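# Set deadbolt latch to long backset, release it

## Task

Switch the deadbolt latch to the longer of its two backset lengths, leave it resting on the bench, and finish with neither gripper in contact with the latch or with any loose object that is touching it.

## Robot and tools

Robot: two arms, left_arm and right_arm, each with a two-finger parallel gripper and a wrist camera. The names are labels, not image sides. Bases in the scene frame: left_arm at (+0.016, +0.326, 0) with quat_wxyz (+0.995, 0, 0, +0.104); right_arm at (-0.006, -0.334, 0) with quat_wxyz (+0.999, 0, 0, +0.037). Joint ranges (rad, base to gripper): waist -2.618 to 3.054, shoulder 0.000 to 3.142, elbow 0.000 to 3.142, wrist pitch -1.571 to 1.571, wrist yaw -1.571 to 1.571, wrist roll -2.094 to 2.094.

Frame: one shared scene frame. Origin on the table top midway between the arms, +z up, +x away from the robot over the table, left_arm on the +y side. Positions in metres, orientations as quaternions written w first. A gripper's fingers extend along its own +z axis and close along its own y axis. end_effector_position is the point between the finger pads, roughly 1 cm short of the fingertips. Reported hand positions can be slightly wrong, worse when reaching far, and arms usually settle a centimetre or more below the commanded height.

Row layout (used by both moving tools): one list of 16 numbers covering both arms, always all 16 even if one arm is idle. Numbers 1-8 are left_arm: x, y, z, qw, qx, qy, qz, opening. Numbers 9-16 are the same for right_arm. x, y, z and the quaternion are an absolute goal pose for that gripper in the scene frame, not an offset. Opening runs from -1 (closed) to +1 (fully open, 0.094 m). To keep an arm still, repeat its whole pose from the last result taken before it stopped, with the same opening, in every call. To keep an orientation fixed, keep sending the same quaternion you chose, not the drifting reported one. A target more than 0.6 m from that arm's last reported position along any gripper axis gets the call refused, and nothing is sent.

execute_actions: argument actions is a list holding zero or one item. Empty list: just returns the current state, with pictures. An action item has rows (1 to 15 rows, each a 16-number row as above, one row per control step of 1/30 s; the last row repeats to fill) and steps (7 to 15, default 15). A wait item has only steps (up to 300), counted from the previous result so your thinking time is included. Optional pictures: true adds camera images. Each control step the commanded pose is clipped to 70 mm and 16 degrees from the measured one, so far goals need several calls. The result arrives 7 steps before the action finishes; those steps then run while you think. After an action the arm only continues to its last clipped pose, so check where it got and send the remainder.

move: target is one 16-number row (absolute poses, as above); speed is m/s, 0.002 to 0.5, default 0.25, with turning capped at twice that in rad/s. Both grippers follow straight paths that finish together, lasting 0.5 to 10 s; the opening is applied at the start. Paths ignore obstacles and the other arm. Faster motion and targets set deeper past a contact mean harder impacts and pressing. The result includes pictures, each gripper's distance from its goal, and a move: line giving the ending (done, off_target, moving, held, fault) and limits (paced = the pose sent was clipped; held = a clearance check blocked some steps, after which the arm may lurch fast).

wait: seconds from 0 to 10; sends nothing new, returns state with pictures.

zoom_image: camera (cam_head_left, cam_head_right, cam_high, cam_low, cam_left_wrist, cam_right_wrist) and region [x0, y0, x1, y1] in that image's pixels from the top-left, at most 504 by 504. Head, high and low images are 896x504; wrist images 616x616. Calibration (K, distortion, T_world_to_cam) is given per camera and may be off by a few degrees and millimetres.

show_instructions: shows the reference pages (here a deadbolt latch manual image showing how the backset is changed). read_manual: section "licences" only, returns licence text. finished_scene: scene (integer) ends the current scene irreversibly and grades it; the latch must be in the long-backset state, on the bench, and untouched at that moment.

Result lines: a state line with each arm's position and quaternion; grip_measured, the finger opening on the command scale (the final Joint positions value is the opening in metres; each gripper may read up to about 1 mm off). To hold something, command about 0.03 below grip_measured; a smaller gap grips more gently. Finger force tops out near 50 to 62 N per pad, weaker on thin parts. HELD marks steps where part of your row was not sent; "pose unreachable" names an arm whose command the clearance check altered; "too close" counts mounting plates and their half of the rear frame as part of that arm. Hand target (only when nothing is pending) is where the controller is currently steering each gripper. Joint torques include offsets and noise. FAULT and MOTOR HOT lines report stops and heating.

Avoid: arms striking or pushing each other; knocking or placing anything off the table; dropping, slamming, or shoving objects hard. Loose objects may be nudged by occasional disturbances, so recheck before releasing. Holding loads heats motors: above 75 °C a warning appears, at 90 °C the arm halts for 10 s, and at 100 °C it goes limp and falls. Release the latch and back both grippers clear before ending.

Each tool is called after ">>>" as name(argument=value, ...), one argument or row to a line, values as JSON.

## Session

>>> execute_actions(
  actions=[],
)

Scene clock: 0.00 s of 4900.00 s.
left_arm: end_effector_position=(+0.2852, +0.5497, +0.2028) grip_measured=+1.000 end_effector_quat_wxyz=(+0.521, -0.420, +0.540, +0.510) | right_arm: end_effector_position=(+0.1016, -0.2184, +0.1733) grip_measured=+1.000 end_effector_quat_wxyz=(-0.216, +0.871, -0.387, +0.214)
Joint positions: left_arm=[-0.02   1.621  0.434  1.384 -1.241  0.302  0.094] | right_arm=[ 1.34   0.714  0.852 -1.364  0.524 -0.986  0.094]
Joint velocities: left_arm=[-0.007  0.012 -0.007 -0.037  0.037  0.007  0.   ] | right_arm=[-0.002 -0.017 -0.007 -0.051 -0.037 -0.022  0.   ]
Joint torques (N m, as the arm reports them, + toward a larger angle): no reading
Hand target (left_arm): +0.286, +0.550, +0.203; +0.521, -0.419, +0.541, +0.510
Hand target (right_arm): +0.102, -0.219, +0.175; -0.219, +0.869, -0.389, +0.214
camera_calibration (this result's frames):
cam_left_wrist: T_world_to_cam=[[0.888707, -0.103027, -0.446749, -0.108136], [-0.443766, -0.438146, -0.781729, 0.554173], [-0.115202, 0.89298, -0.435103, -0.272614], [0, 0, 0, 1]] pos_world=[0.310619, 0.475106, 0.266288]
cam_right_wrist: T_world_to_cam=[[0.451822, 0.766383, 0.456634, 0.0533264], [0.224526, -0.593071, 0.773211, -0.267774], [0.863392, -0.246828, -0.440035, 0.0544147], [0, 0, 0, 1]] pos_world=[-0.0109532, -0.186246, 0.206639]

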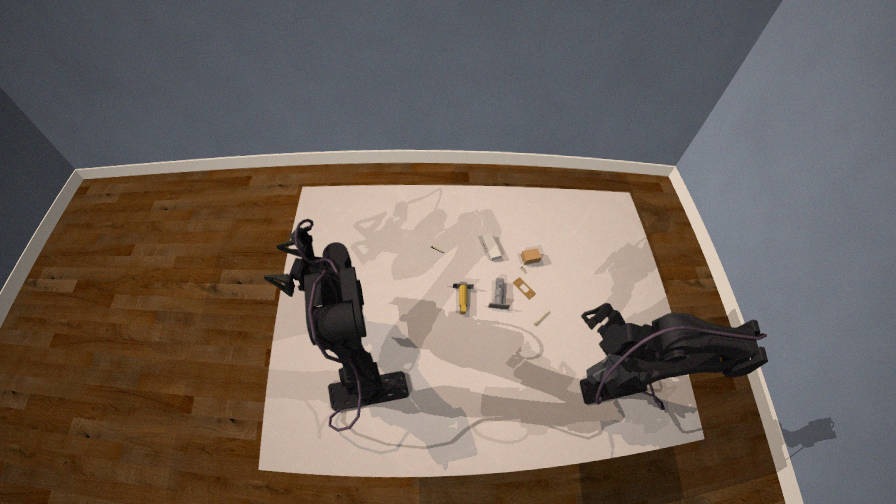

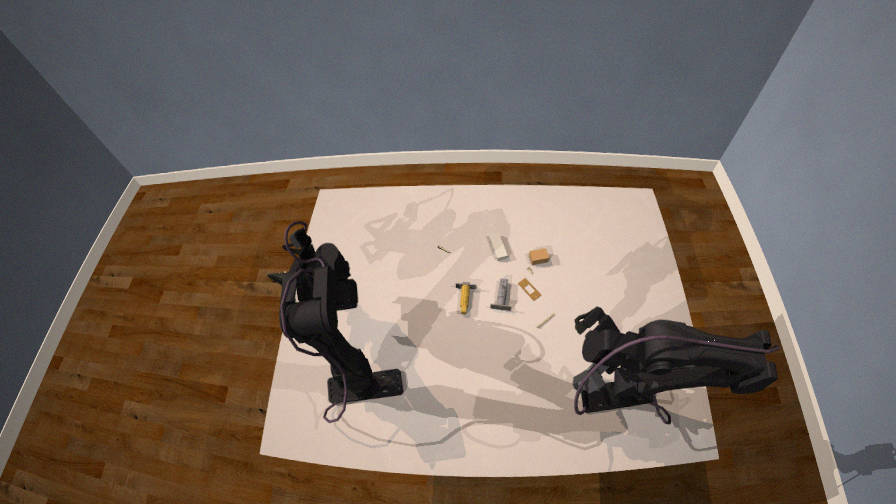

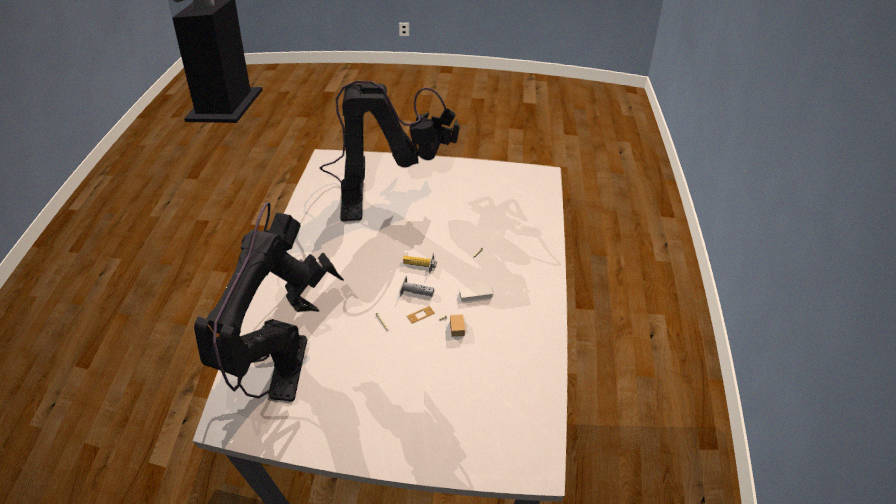

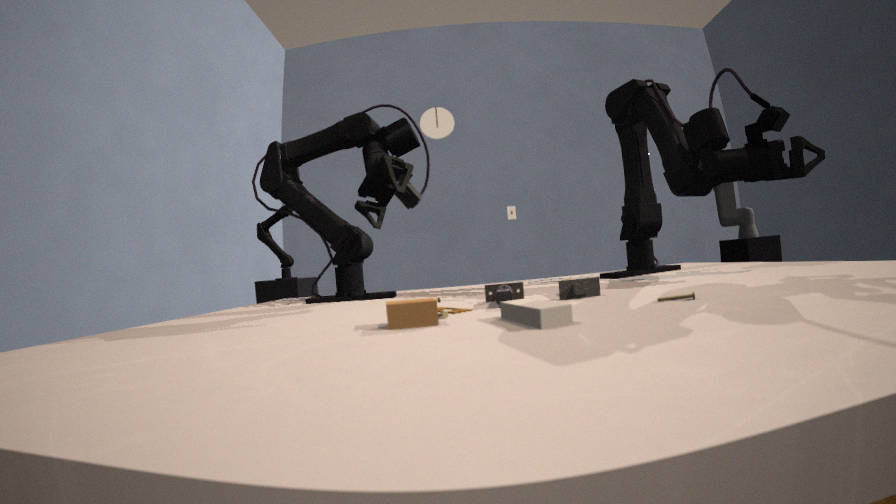

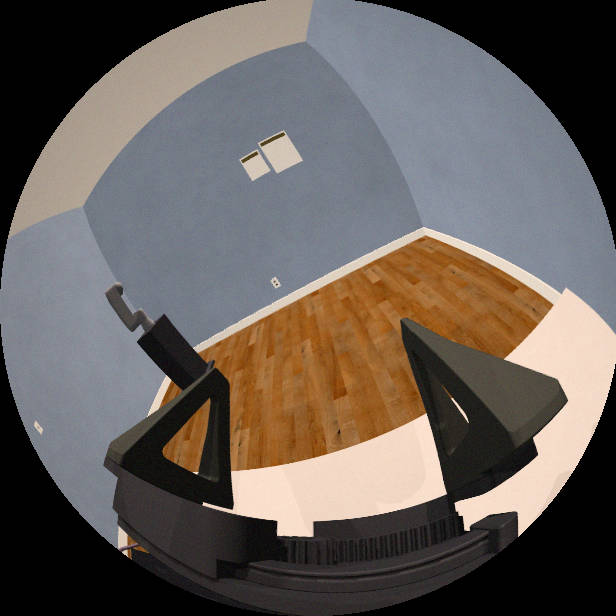

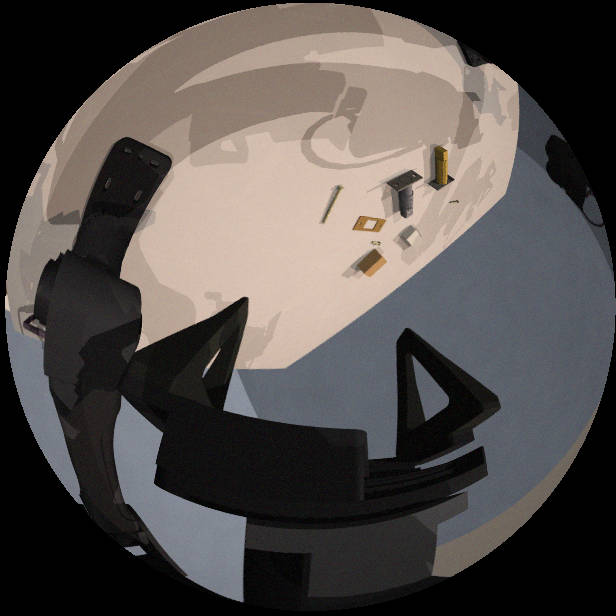

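>>> zoom_image(
  camera="cam_high",
  region=[360, 230, 520, 350],
)

Region (360, 230, 520, 350) of cam_high's 896x504 image, scaled by 3.150, with more detail than that image has; it fills the top 378 rows of this view, and the rest is white.

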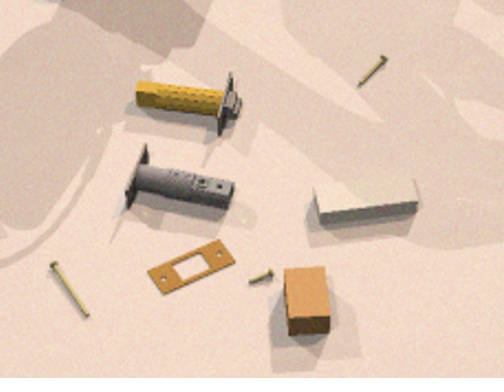

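>>> move(
  target=[0.270, -0.035, 0.07, 0, 0.0523, 0.9986, 0, 1, 0.25, -0.2, 0.17, 0, 0.049, 0.9988, 0, 0.0],
  speed=0.4,
)

Scene clock: 7.27 s of 4900.00 s.
left_arm: end_effector_position=(+0.2641, -0.0426, +0.0703) grip_measured=+1.000 end_effector_quat_wxyz=(+0.008, +0.057, +0.998, -0.025) | right_arm: end_effector_position=(+0.2424, -0.2003, +0.1693) grip_measured=+0.002 end_effector_quat_wxyz=(-0.005, +0.046, +0.999, +0.004)
Joint positions: left_arm=[-1.181  2.222  1.942 -1.241  0.017 -0.86   0.094] | right_arm=[ 0.407  1.622  1.523 -1.476 -0.012  0.572  0.047]
Joint velocities: left_arm=[-0.007 -0.002 -0.017 -0.037 -0.007 -0.095  0.   ] | right_arm=[-0.002 -0.022  0.002  0.022  0.007 -0.007 -0.   ]
Joint torques (N m, as the arm reports them, + toward a larger angle): left_arm=[  0.43 -12.49   9.49   0.26   0.06   0.09] | right_arm=[-0.39 -5.92 10.6   0.3  -0.04  0.04]
Hand target (left_arm): +0.265, -0.041, +0.069; +0.000, +0.058, +0.998, -0.021
Hand target (right_arm): +0.246, -0.199, +0.175; -0.001, +0.051, +0.999, +0.009
Off the commanded pose (left_arm): 0.010 m, 3 deg.
Off the commanded pose (right_arm): 0.008 m, 1 deg.
Kept back: nothing.
move: off_target (left_arm); limits=paced
camera_calibration (this result's frames):
cam_left_wrist: T_world_to_cam=[[-0.446609, -0.893353, 0.0496117, 0.0744722], [-0.756076, 0.406468, 0.512965, 0.209203], [-0.478424, 0.191585, -0.856975, 0.291871], [0, 0, 0, 1]] pos_world=[0.331072, -0.0744226, 0.139118]
cam_right_wrist: T_world_to_cam=[[0.127584, -0.990887, -0.0431865, -0.211105], [-0.758587, -0.12554, 0.639364, 0.0690353], [-0.638959, -0.048812, -0.767691, 0.394875], [0, 0, 0, 1]] pos_world=[0.331612, -0.18124, 0.249886]

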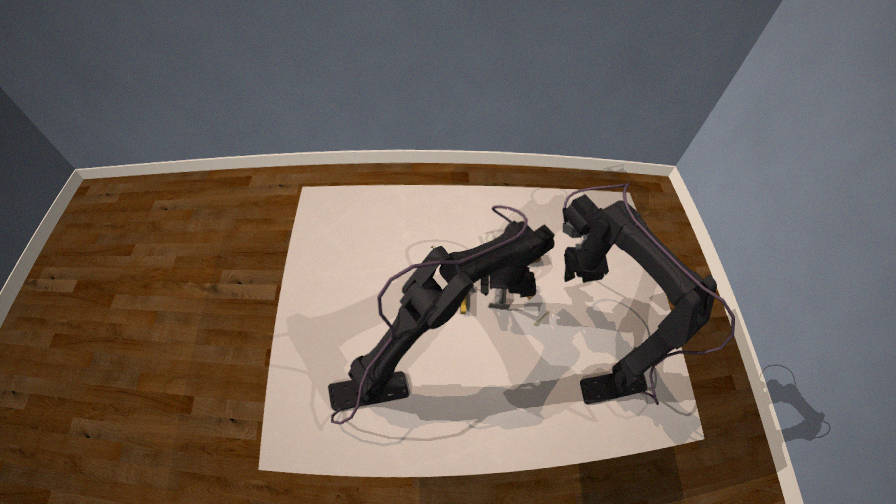

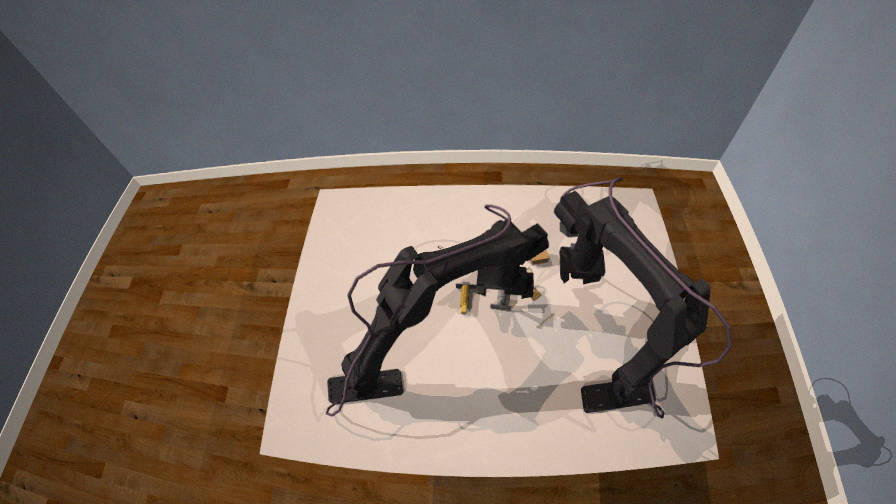

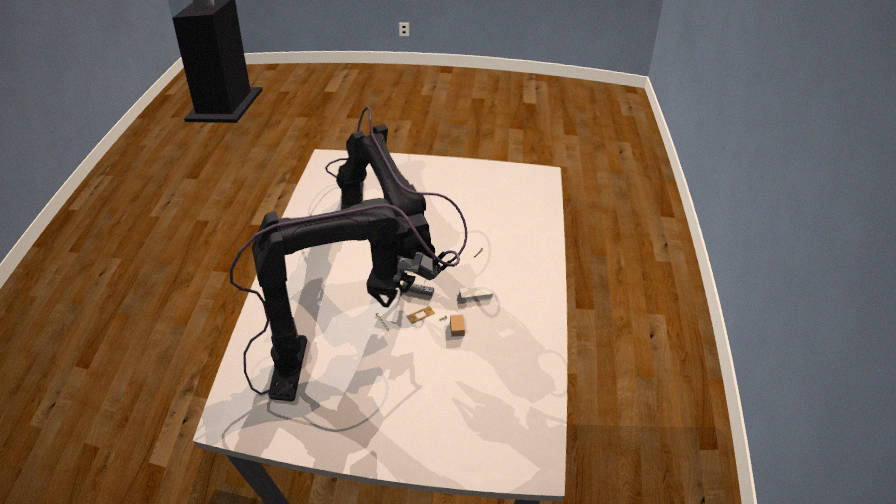

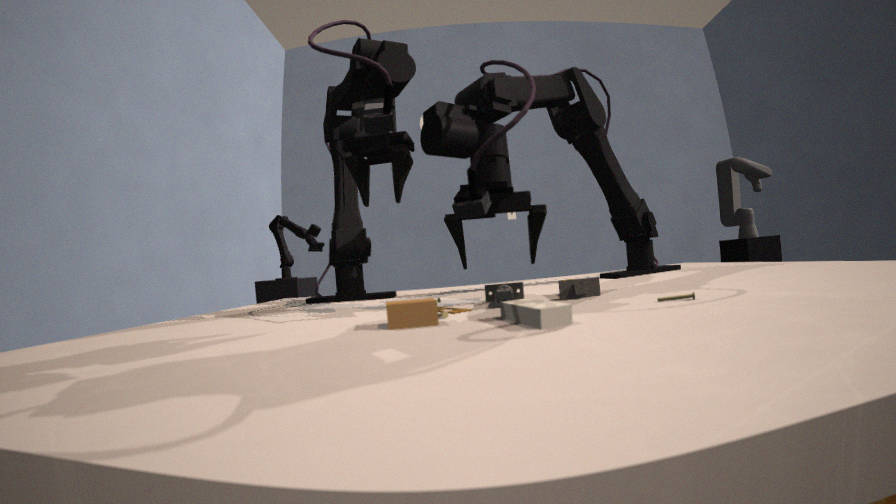

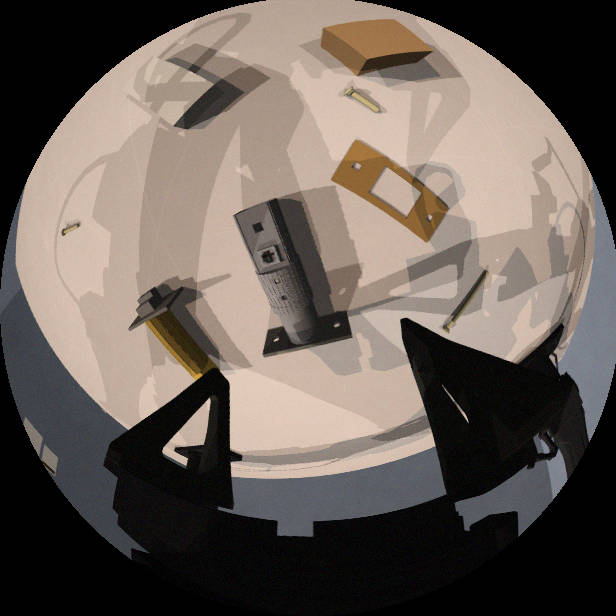

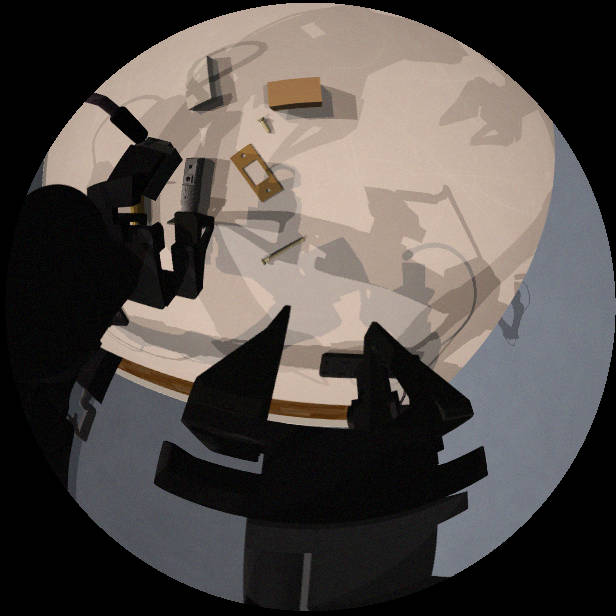

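>>> move(
  target=[0.270, -0.035, 0.015, 0, 0.0523, 0.9986, 0, 1, 0.246, -0.199, 0.175, 0, 0.049, 0.9988, 0, 0.0],
  speed=0.1,
)

Scene clock: 8.53 s of 4900.00 s.
left_arm: end_effector_position=(+0.2638, -0.0388, +0.0207) grip_measured=+1.000 end_effector_quat_wxyz=(-0.005, +0.056, +0.998, -0.004) | right_arm: end_effector_position=(+0.2409, -0.2017, +0.1693) grip_measured=+0.002 end_effector_quat_wxyz=(-0.008, +0.049, +0.999, +0.001)
Joint positions: left_arm=[-1.179  2.289  1.855 -1.138  0.013 -0.859  0.094] | right_arm=[ 0.407  1.622  1.523 -1.484 -0.009  0.579  0.047]
Joint velocities: left_arm=[-0.002 -0.002  0.012  0.022  0.022  0.022  0.   ] | right_arm=[-0.007 -0.007  0.002 -0.007 -0.022 -0.051  0.001]
Joint torques (N m, as the arm reports them, + toward a larger angle): left_arm=[  0.87 -13.28   6.56   0.47  -0.16   0.07] | right_arm=[ 0.52 -5.55 11.15  0.32  0.11  0.03]
Hand target (left_arm): +0.270, -0.036, +0.015; -0.000, +0.052, +0.999, +0.000
Hand target (right_arm): +0.246, -0.199, +0.175; +0.000, +0.049, +0.999, +0.000
Off the commanded pose (left_arm): 0.009 m, 1 deg.
Off the commanded pose (right_arm): 0.008 m, 1 deg.
Kept back: nothing.
move: done
camera_calibration (this result's frames):
cam_left_wrist: T_world_to_cam=[[-0.44394, -0.895793, 0.0217281, 0.0799595], [-0.743888, 0.38196, 0.548395, 0.228039], [-0.499548, 0.227291, -0.835937, 0.255093], [0, 0, 0, 1]] pos_world=[0.332563, -0.0734548, 0.0864489]
cam_right_wrist: T_world_to_cam=[[0.120192, -0.992044, -0.0374526, -0.211725], [-0.755778, -0.115899, 0.64449, 0.0681026], [-0.643703, -0.0491569, -0.763695, 0.394245], [0, 0, 0, 1]] pos_world=[0.330695, -0.182768, 0.249262]

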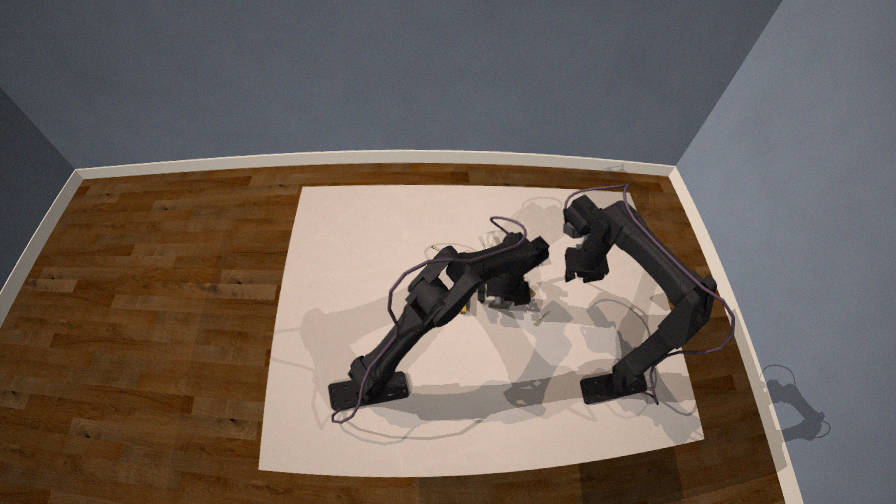

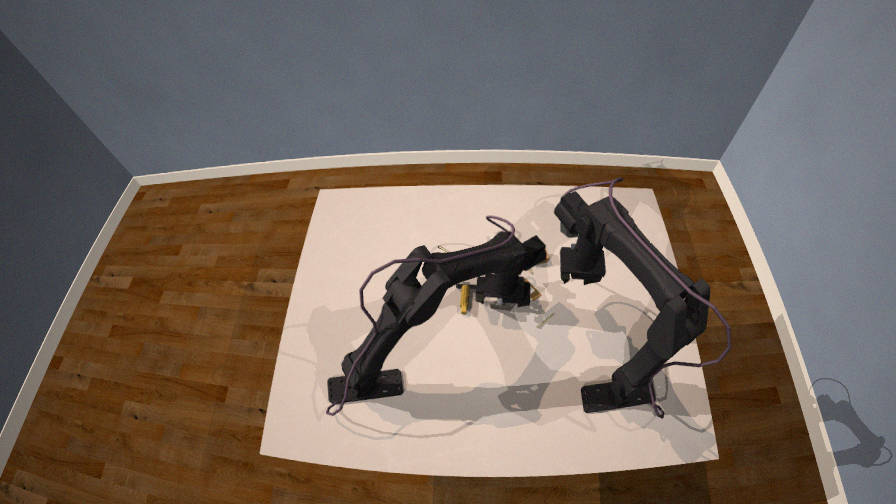

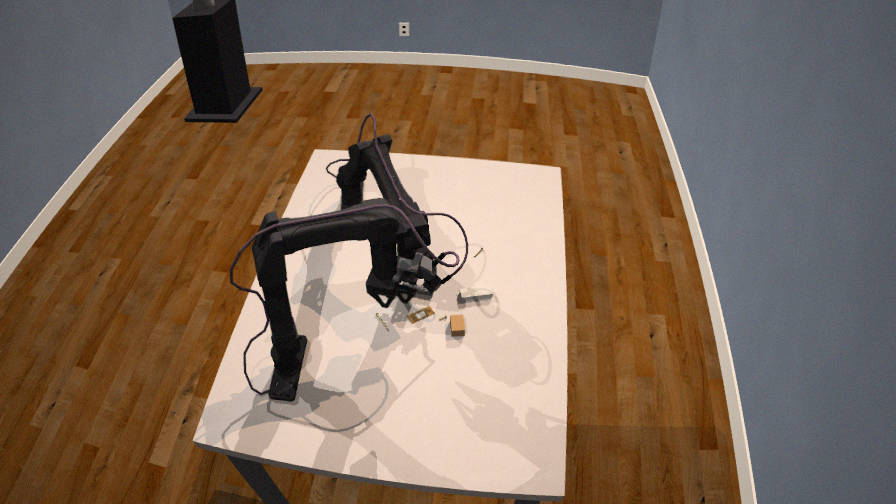

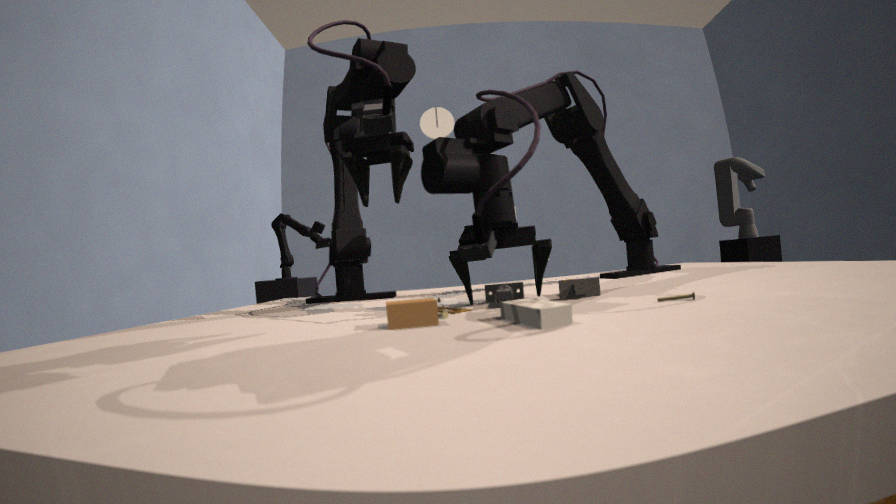

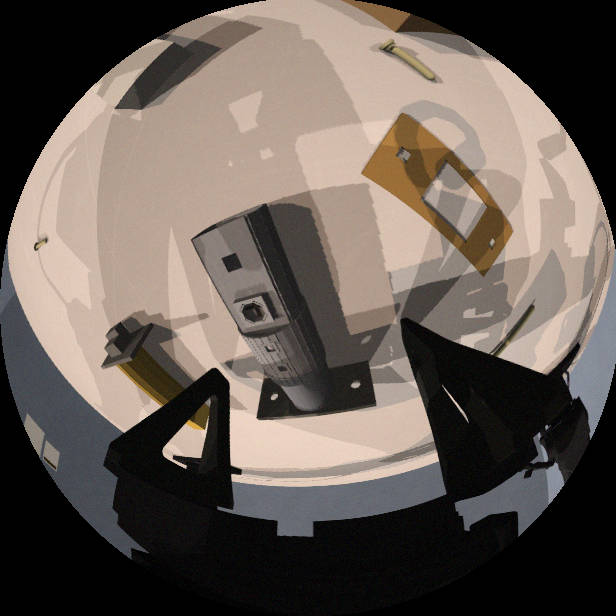

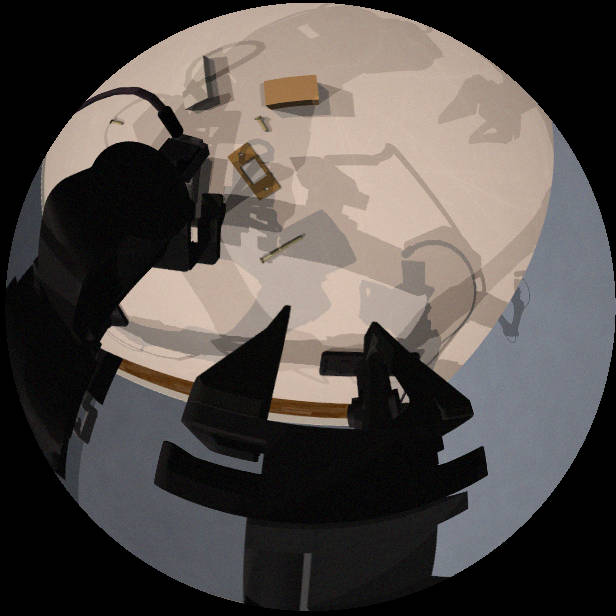

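>>> move(
  target=[0.260, -0.035, 0.015, 0, 0.0523, 0.9986, 0, 1, 0.246, -0.199, 0.175, 0, 0.049, 0.9988, 0, 0.0],
  speed=0.05,
)

>>> move(
  target=[0.260, -0.035, 0.015, 0, 0.0523, 0.9986, 0, 0.13, 0.246, -0.199, 0.175, 0, 0.049, 0.9988, 0, 0.0],
  speed=0.05,
)

Scene clock: 9.60 s of 4900.00 s.
left_arm: end_effector_position=(+0.2636, -0.0385, +0.0192) grip_measured=+1.000 end_effector_quat_wxyz=(-0.002, +0.053, +0.999, -0.009) | right_arm: end_effector_position=(+0.2408, -0.2018, +0.1693) grip_measured=+0.002 end_effector_quat_wxyz=(-0.008, +0.049, +0.999, +0.001)
Joint positions: left_arm=[-1.179  2.275  1.827 -1.111  0.013 -0.864  0.094] | right_arm=[ 0.407  1.622  1.523 -1.484 -0.009  0.579  0.047]
Joint velocities: left_arm=[-0.012  0.012 -0.017  0.066 -0.022 -0.037  0.   ] | right_arm=[ 0.002 -0.007  0.012 -0.022 -0.022 -0.066 -0.001]
Joint torques (N m, as the arm reports them, + toward a larger angle): left_arm=[ -0.5  -14.33   5.03   0.42  -0.17  -0.07] | right_arm=[ 0.45 -5.55 11.12  0.3   0.12  0.02]
Hand target (left_arm): +0.260, -0.035, +0.015; -0.000, +0.052, +0.999, +0.000
Hand target (right_arm): +0.246, -0.199, +0.175; +0.000, +0.049, +0.999, +0.000
Off the commanded pose (left_arm): 0.007 m, 1 deg.
Off the commanded pose (right_arm): 0.008 m, 1 deg.
Kept back: nothing.
move: done
camera_calibration (this result's frames):
cam_left_wrist: T_world_to_cam=[[-0.439662, -0.897736, 0.0277107, 0.0788705], [-0.749503, 0.383717, 0.539451, 0.230261], [-0.494918, 0.216407, -0.841561, 0.252154], [0, 0, 0, 1]] pos_world=[0.332053, -0.0721181, 0.0858028]
cam_right_wrist: T_world_to_cam=[[0.12018, -0.992051, -0.0373182, -0.21178], [-0.75556, -0.115785, 0.644766, 0.0679569], [-0.643961, -0.0492916, -0.763469, 0.394186], [0, 0, 0, 1]] pos_world=[0.330638, -0.182798, 0.249229]

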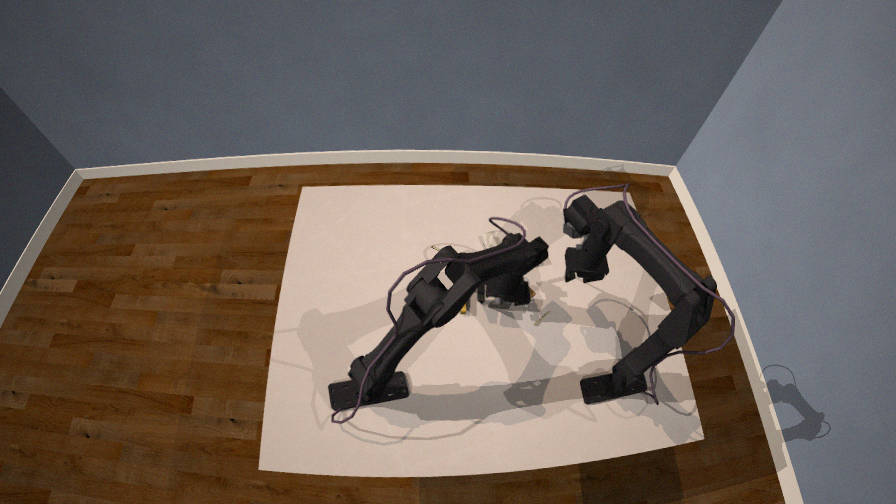

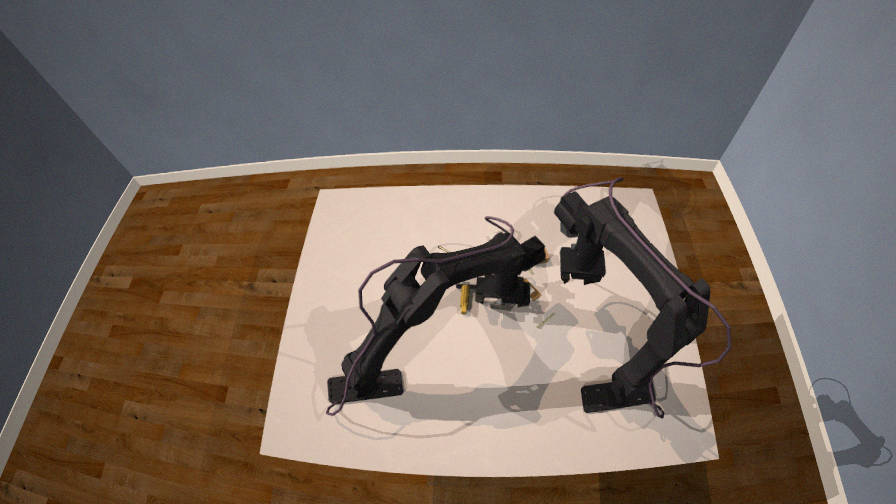

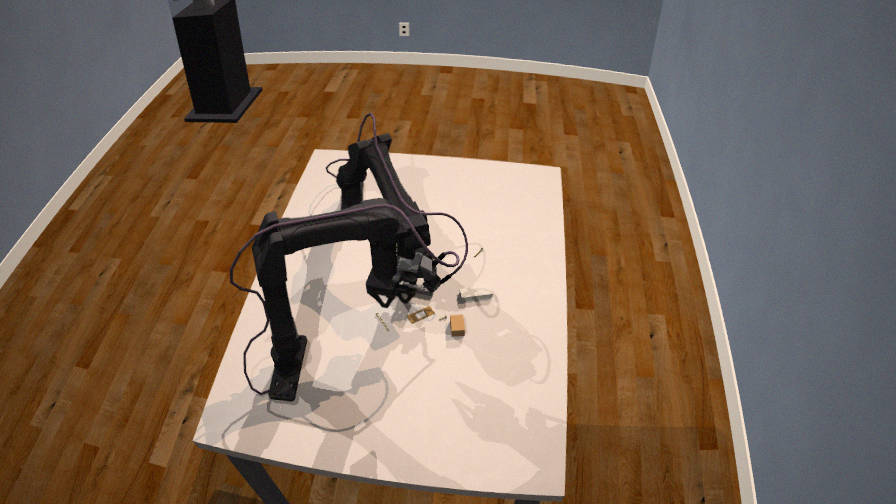

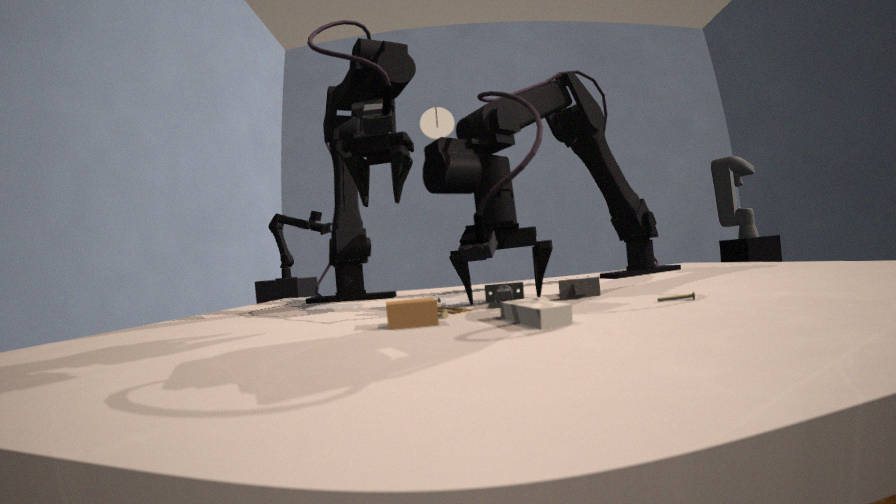

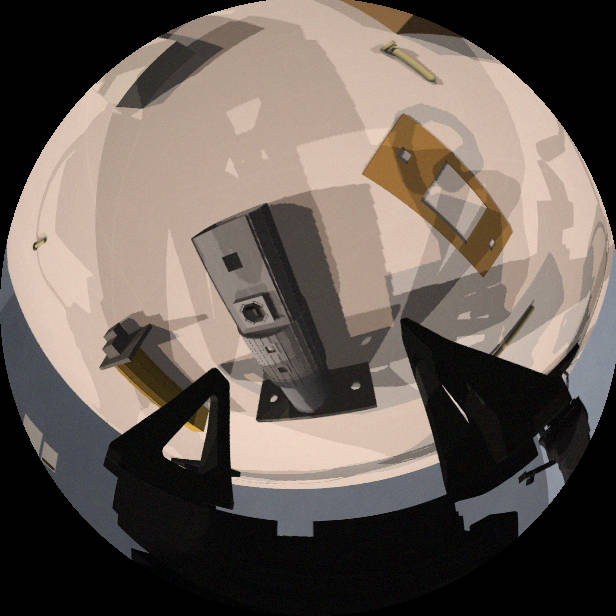

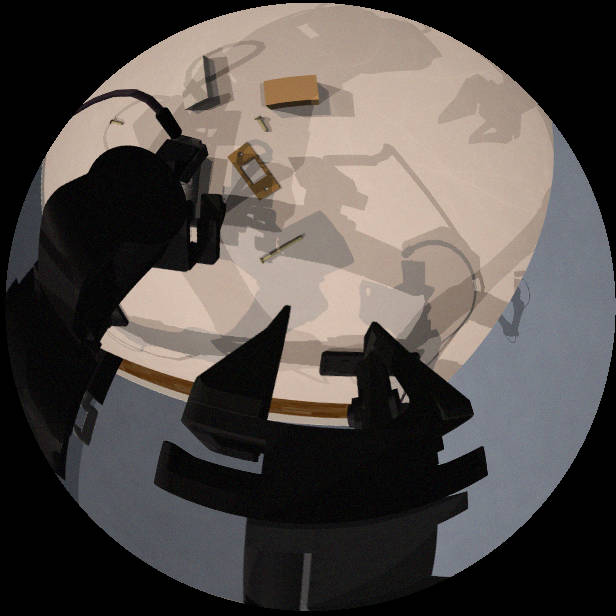

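Scene clock: 10.30 s of 4900.00 s.
left_arm: end_effector_position=(+0.2636, -0.0393, +0.0188) grip_measured=+0.133 end_effector_quat_wxyz=(-0.002, +0.053, +0.999, -0.011) | right_arm: end_effector_position=(+0.2408, -0.2018, +0.1693) grip_measured=+0.002 end_effector_quat_wxyz=(-0.008, +0.049, +0.999, +0.001)
Joint positions: left_arm=[-1.179  2.275  1.825 -1.106  0.015 -0.865  0.053] | right_arm=[ 0.407  1.622  1.523 -1.484 -0.009  0.579  0.047]
Joint velocities: left_arm=[ 0.017  0.002 -0.007 -0.081 -0.007 -0.007 -0.001] | right_arm=[-0.012 -0.002 -0.017 -0.022  0.066  0.022  0.   ]
Joint torques (N m, as the arm reports them, + toward a larger angle): left_arm=[ -0.55 -14.3    5.11   0.4   -0.17  -0.07] | right_arm=[ 0.4  -5.67 11.06  0.3   0.13  0.03]
Hand target (left_arm): +0.260, -0.035, +0.015; -0.000, +0.052, +0.999, +0.000
Hand target (right_arm): +0.246, -0.199, +0.175; +0.000, +0.049, +0.999, +0.000
Off the commanded pose (left_arm): 0.007 m, 1 deg.
Off the commanded pose (right_arm): 0.008 m, 1 deg.
Kept back: nothing.
move: done
camera_calibration (this result's frames):
cam_left_wrist: T_world_to_cam=[[-0.438656, -0.898113, 0.0312106, 0.077858], [-0.74983, 0.384932, 0.538129, 0.230989], [-0.495315, 0.212651, -0.842284, 0.251926], [0, 0, 0, 1]] pos_world=[0.332138, -0.0725622, 0.0854618]
cam_right_wrist: T_world_to_cam=[[0.12018, -0.992051, -0.0373182, -0.21178], [-0.75556, -0.115785, 0.644766, 0.0679569], [-0.643961, -0.0492916, -0.763469, 0.394186], [0, 0, 0, 1]] pos_world=[0.330638, -0.182798, 0.249229]

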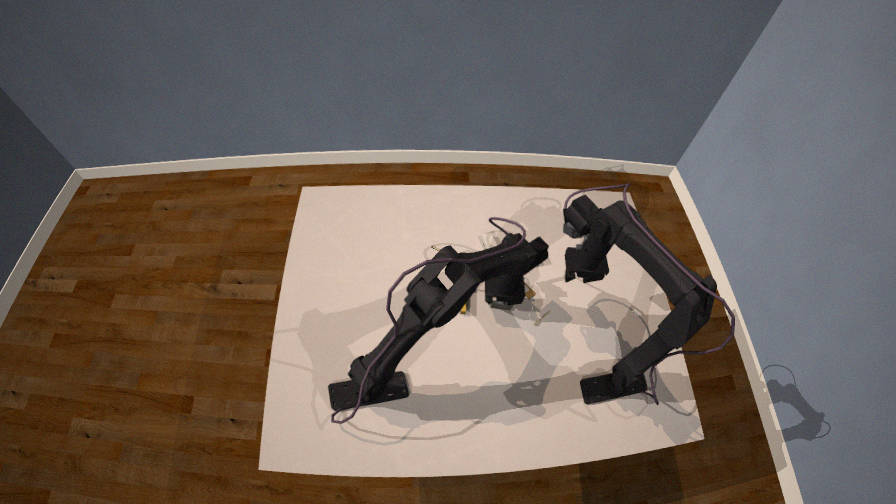

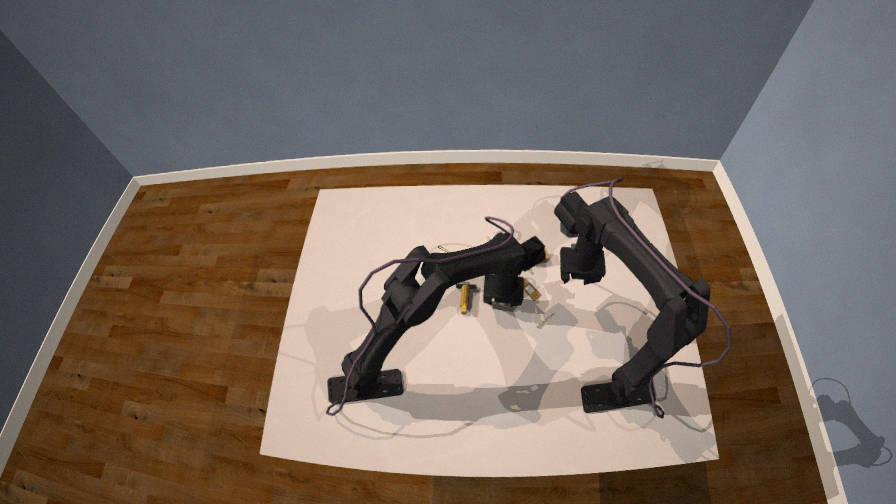

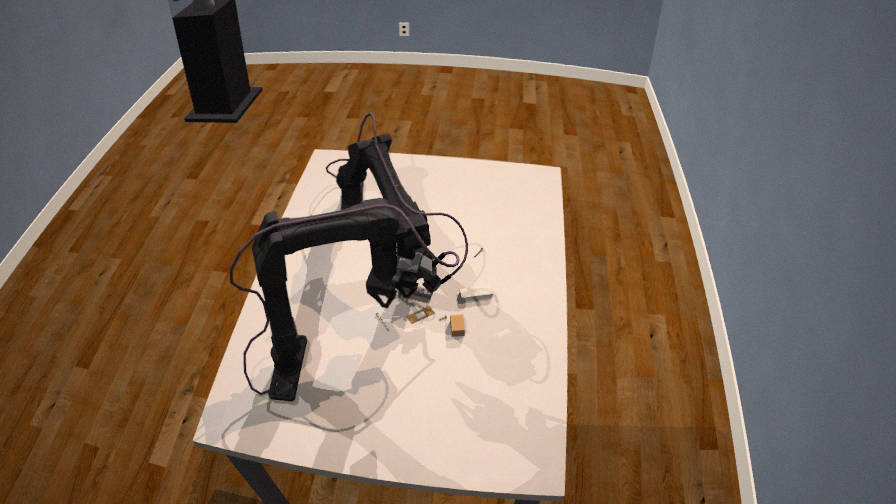

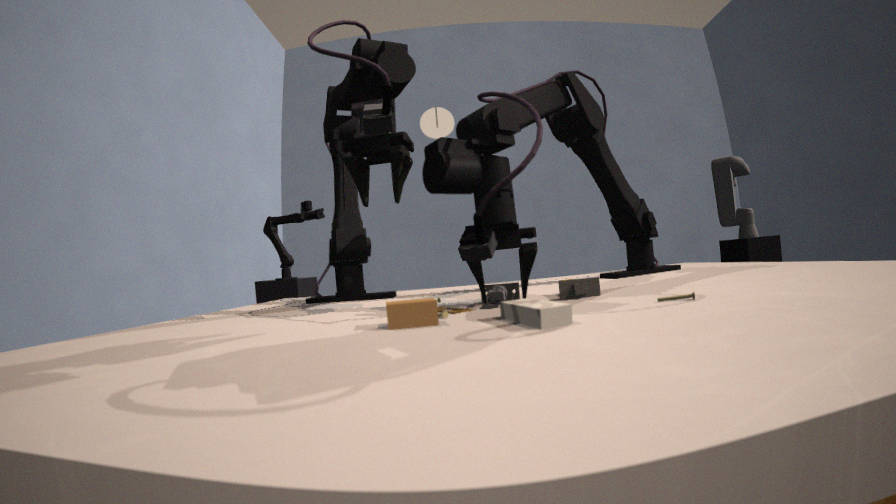

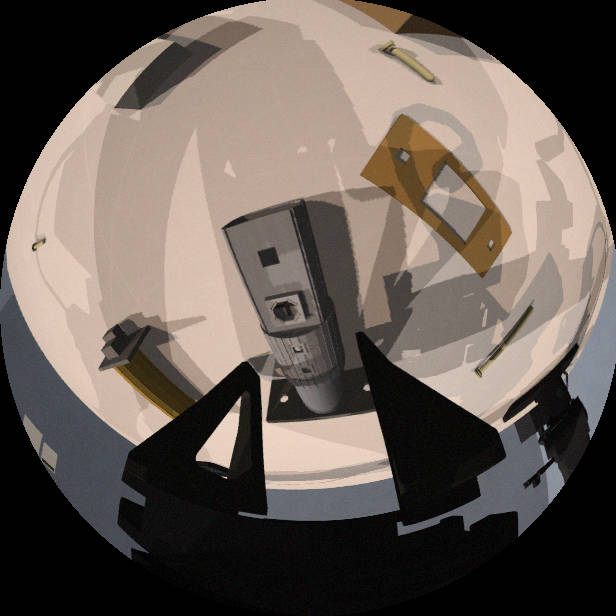

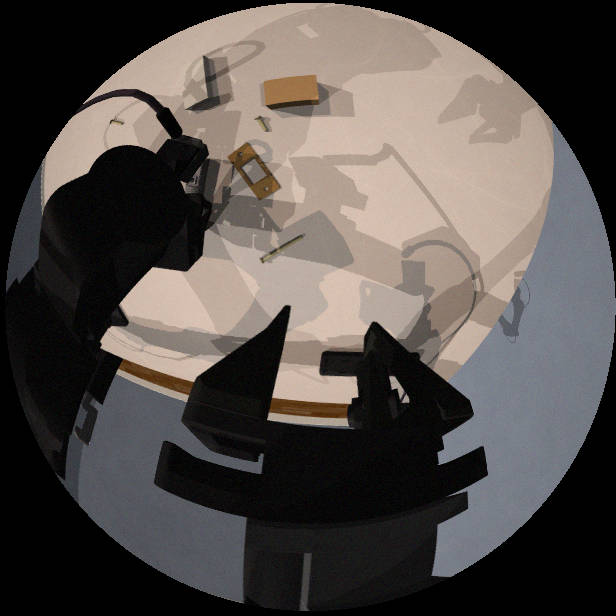

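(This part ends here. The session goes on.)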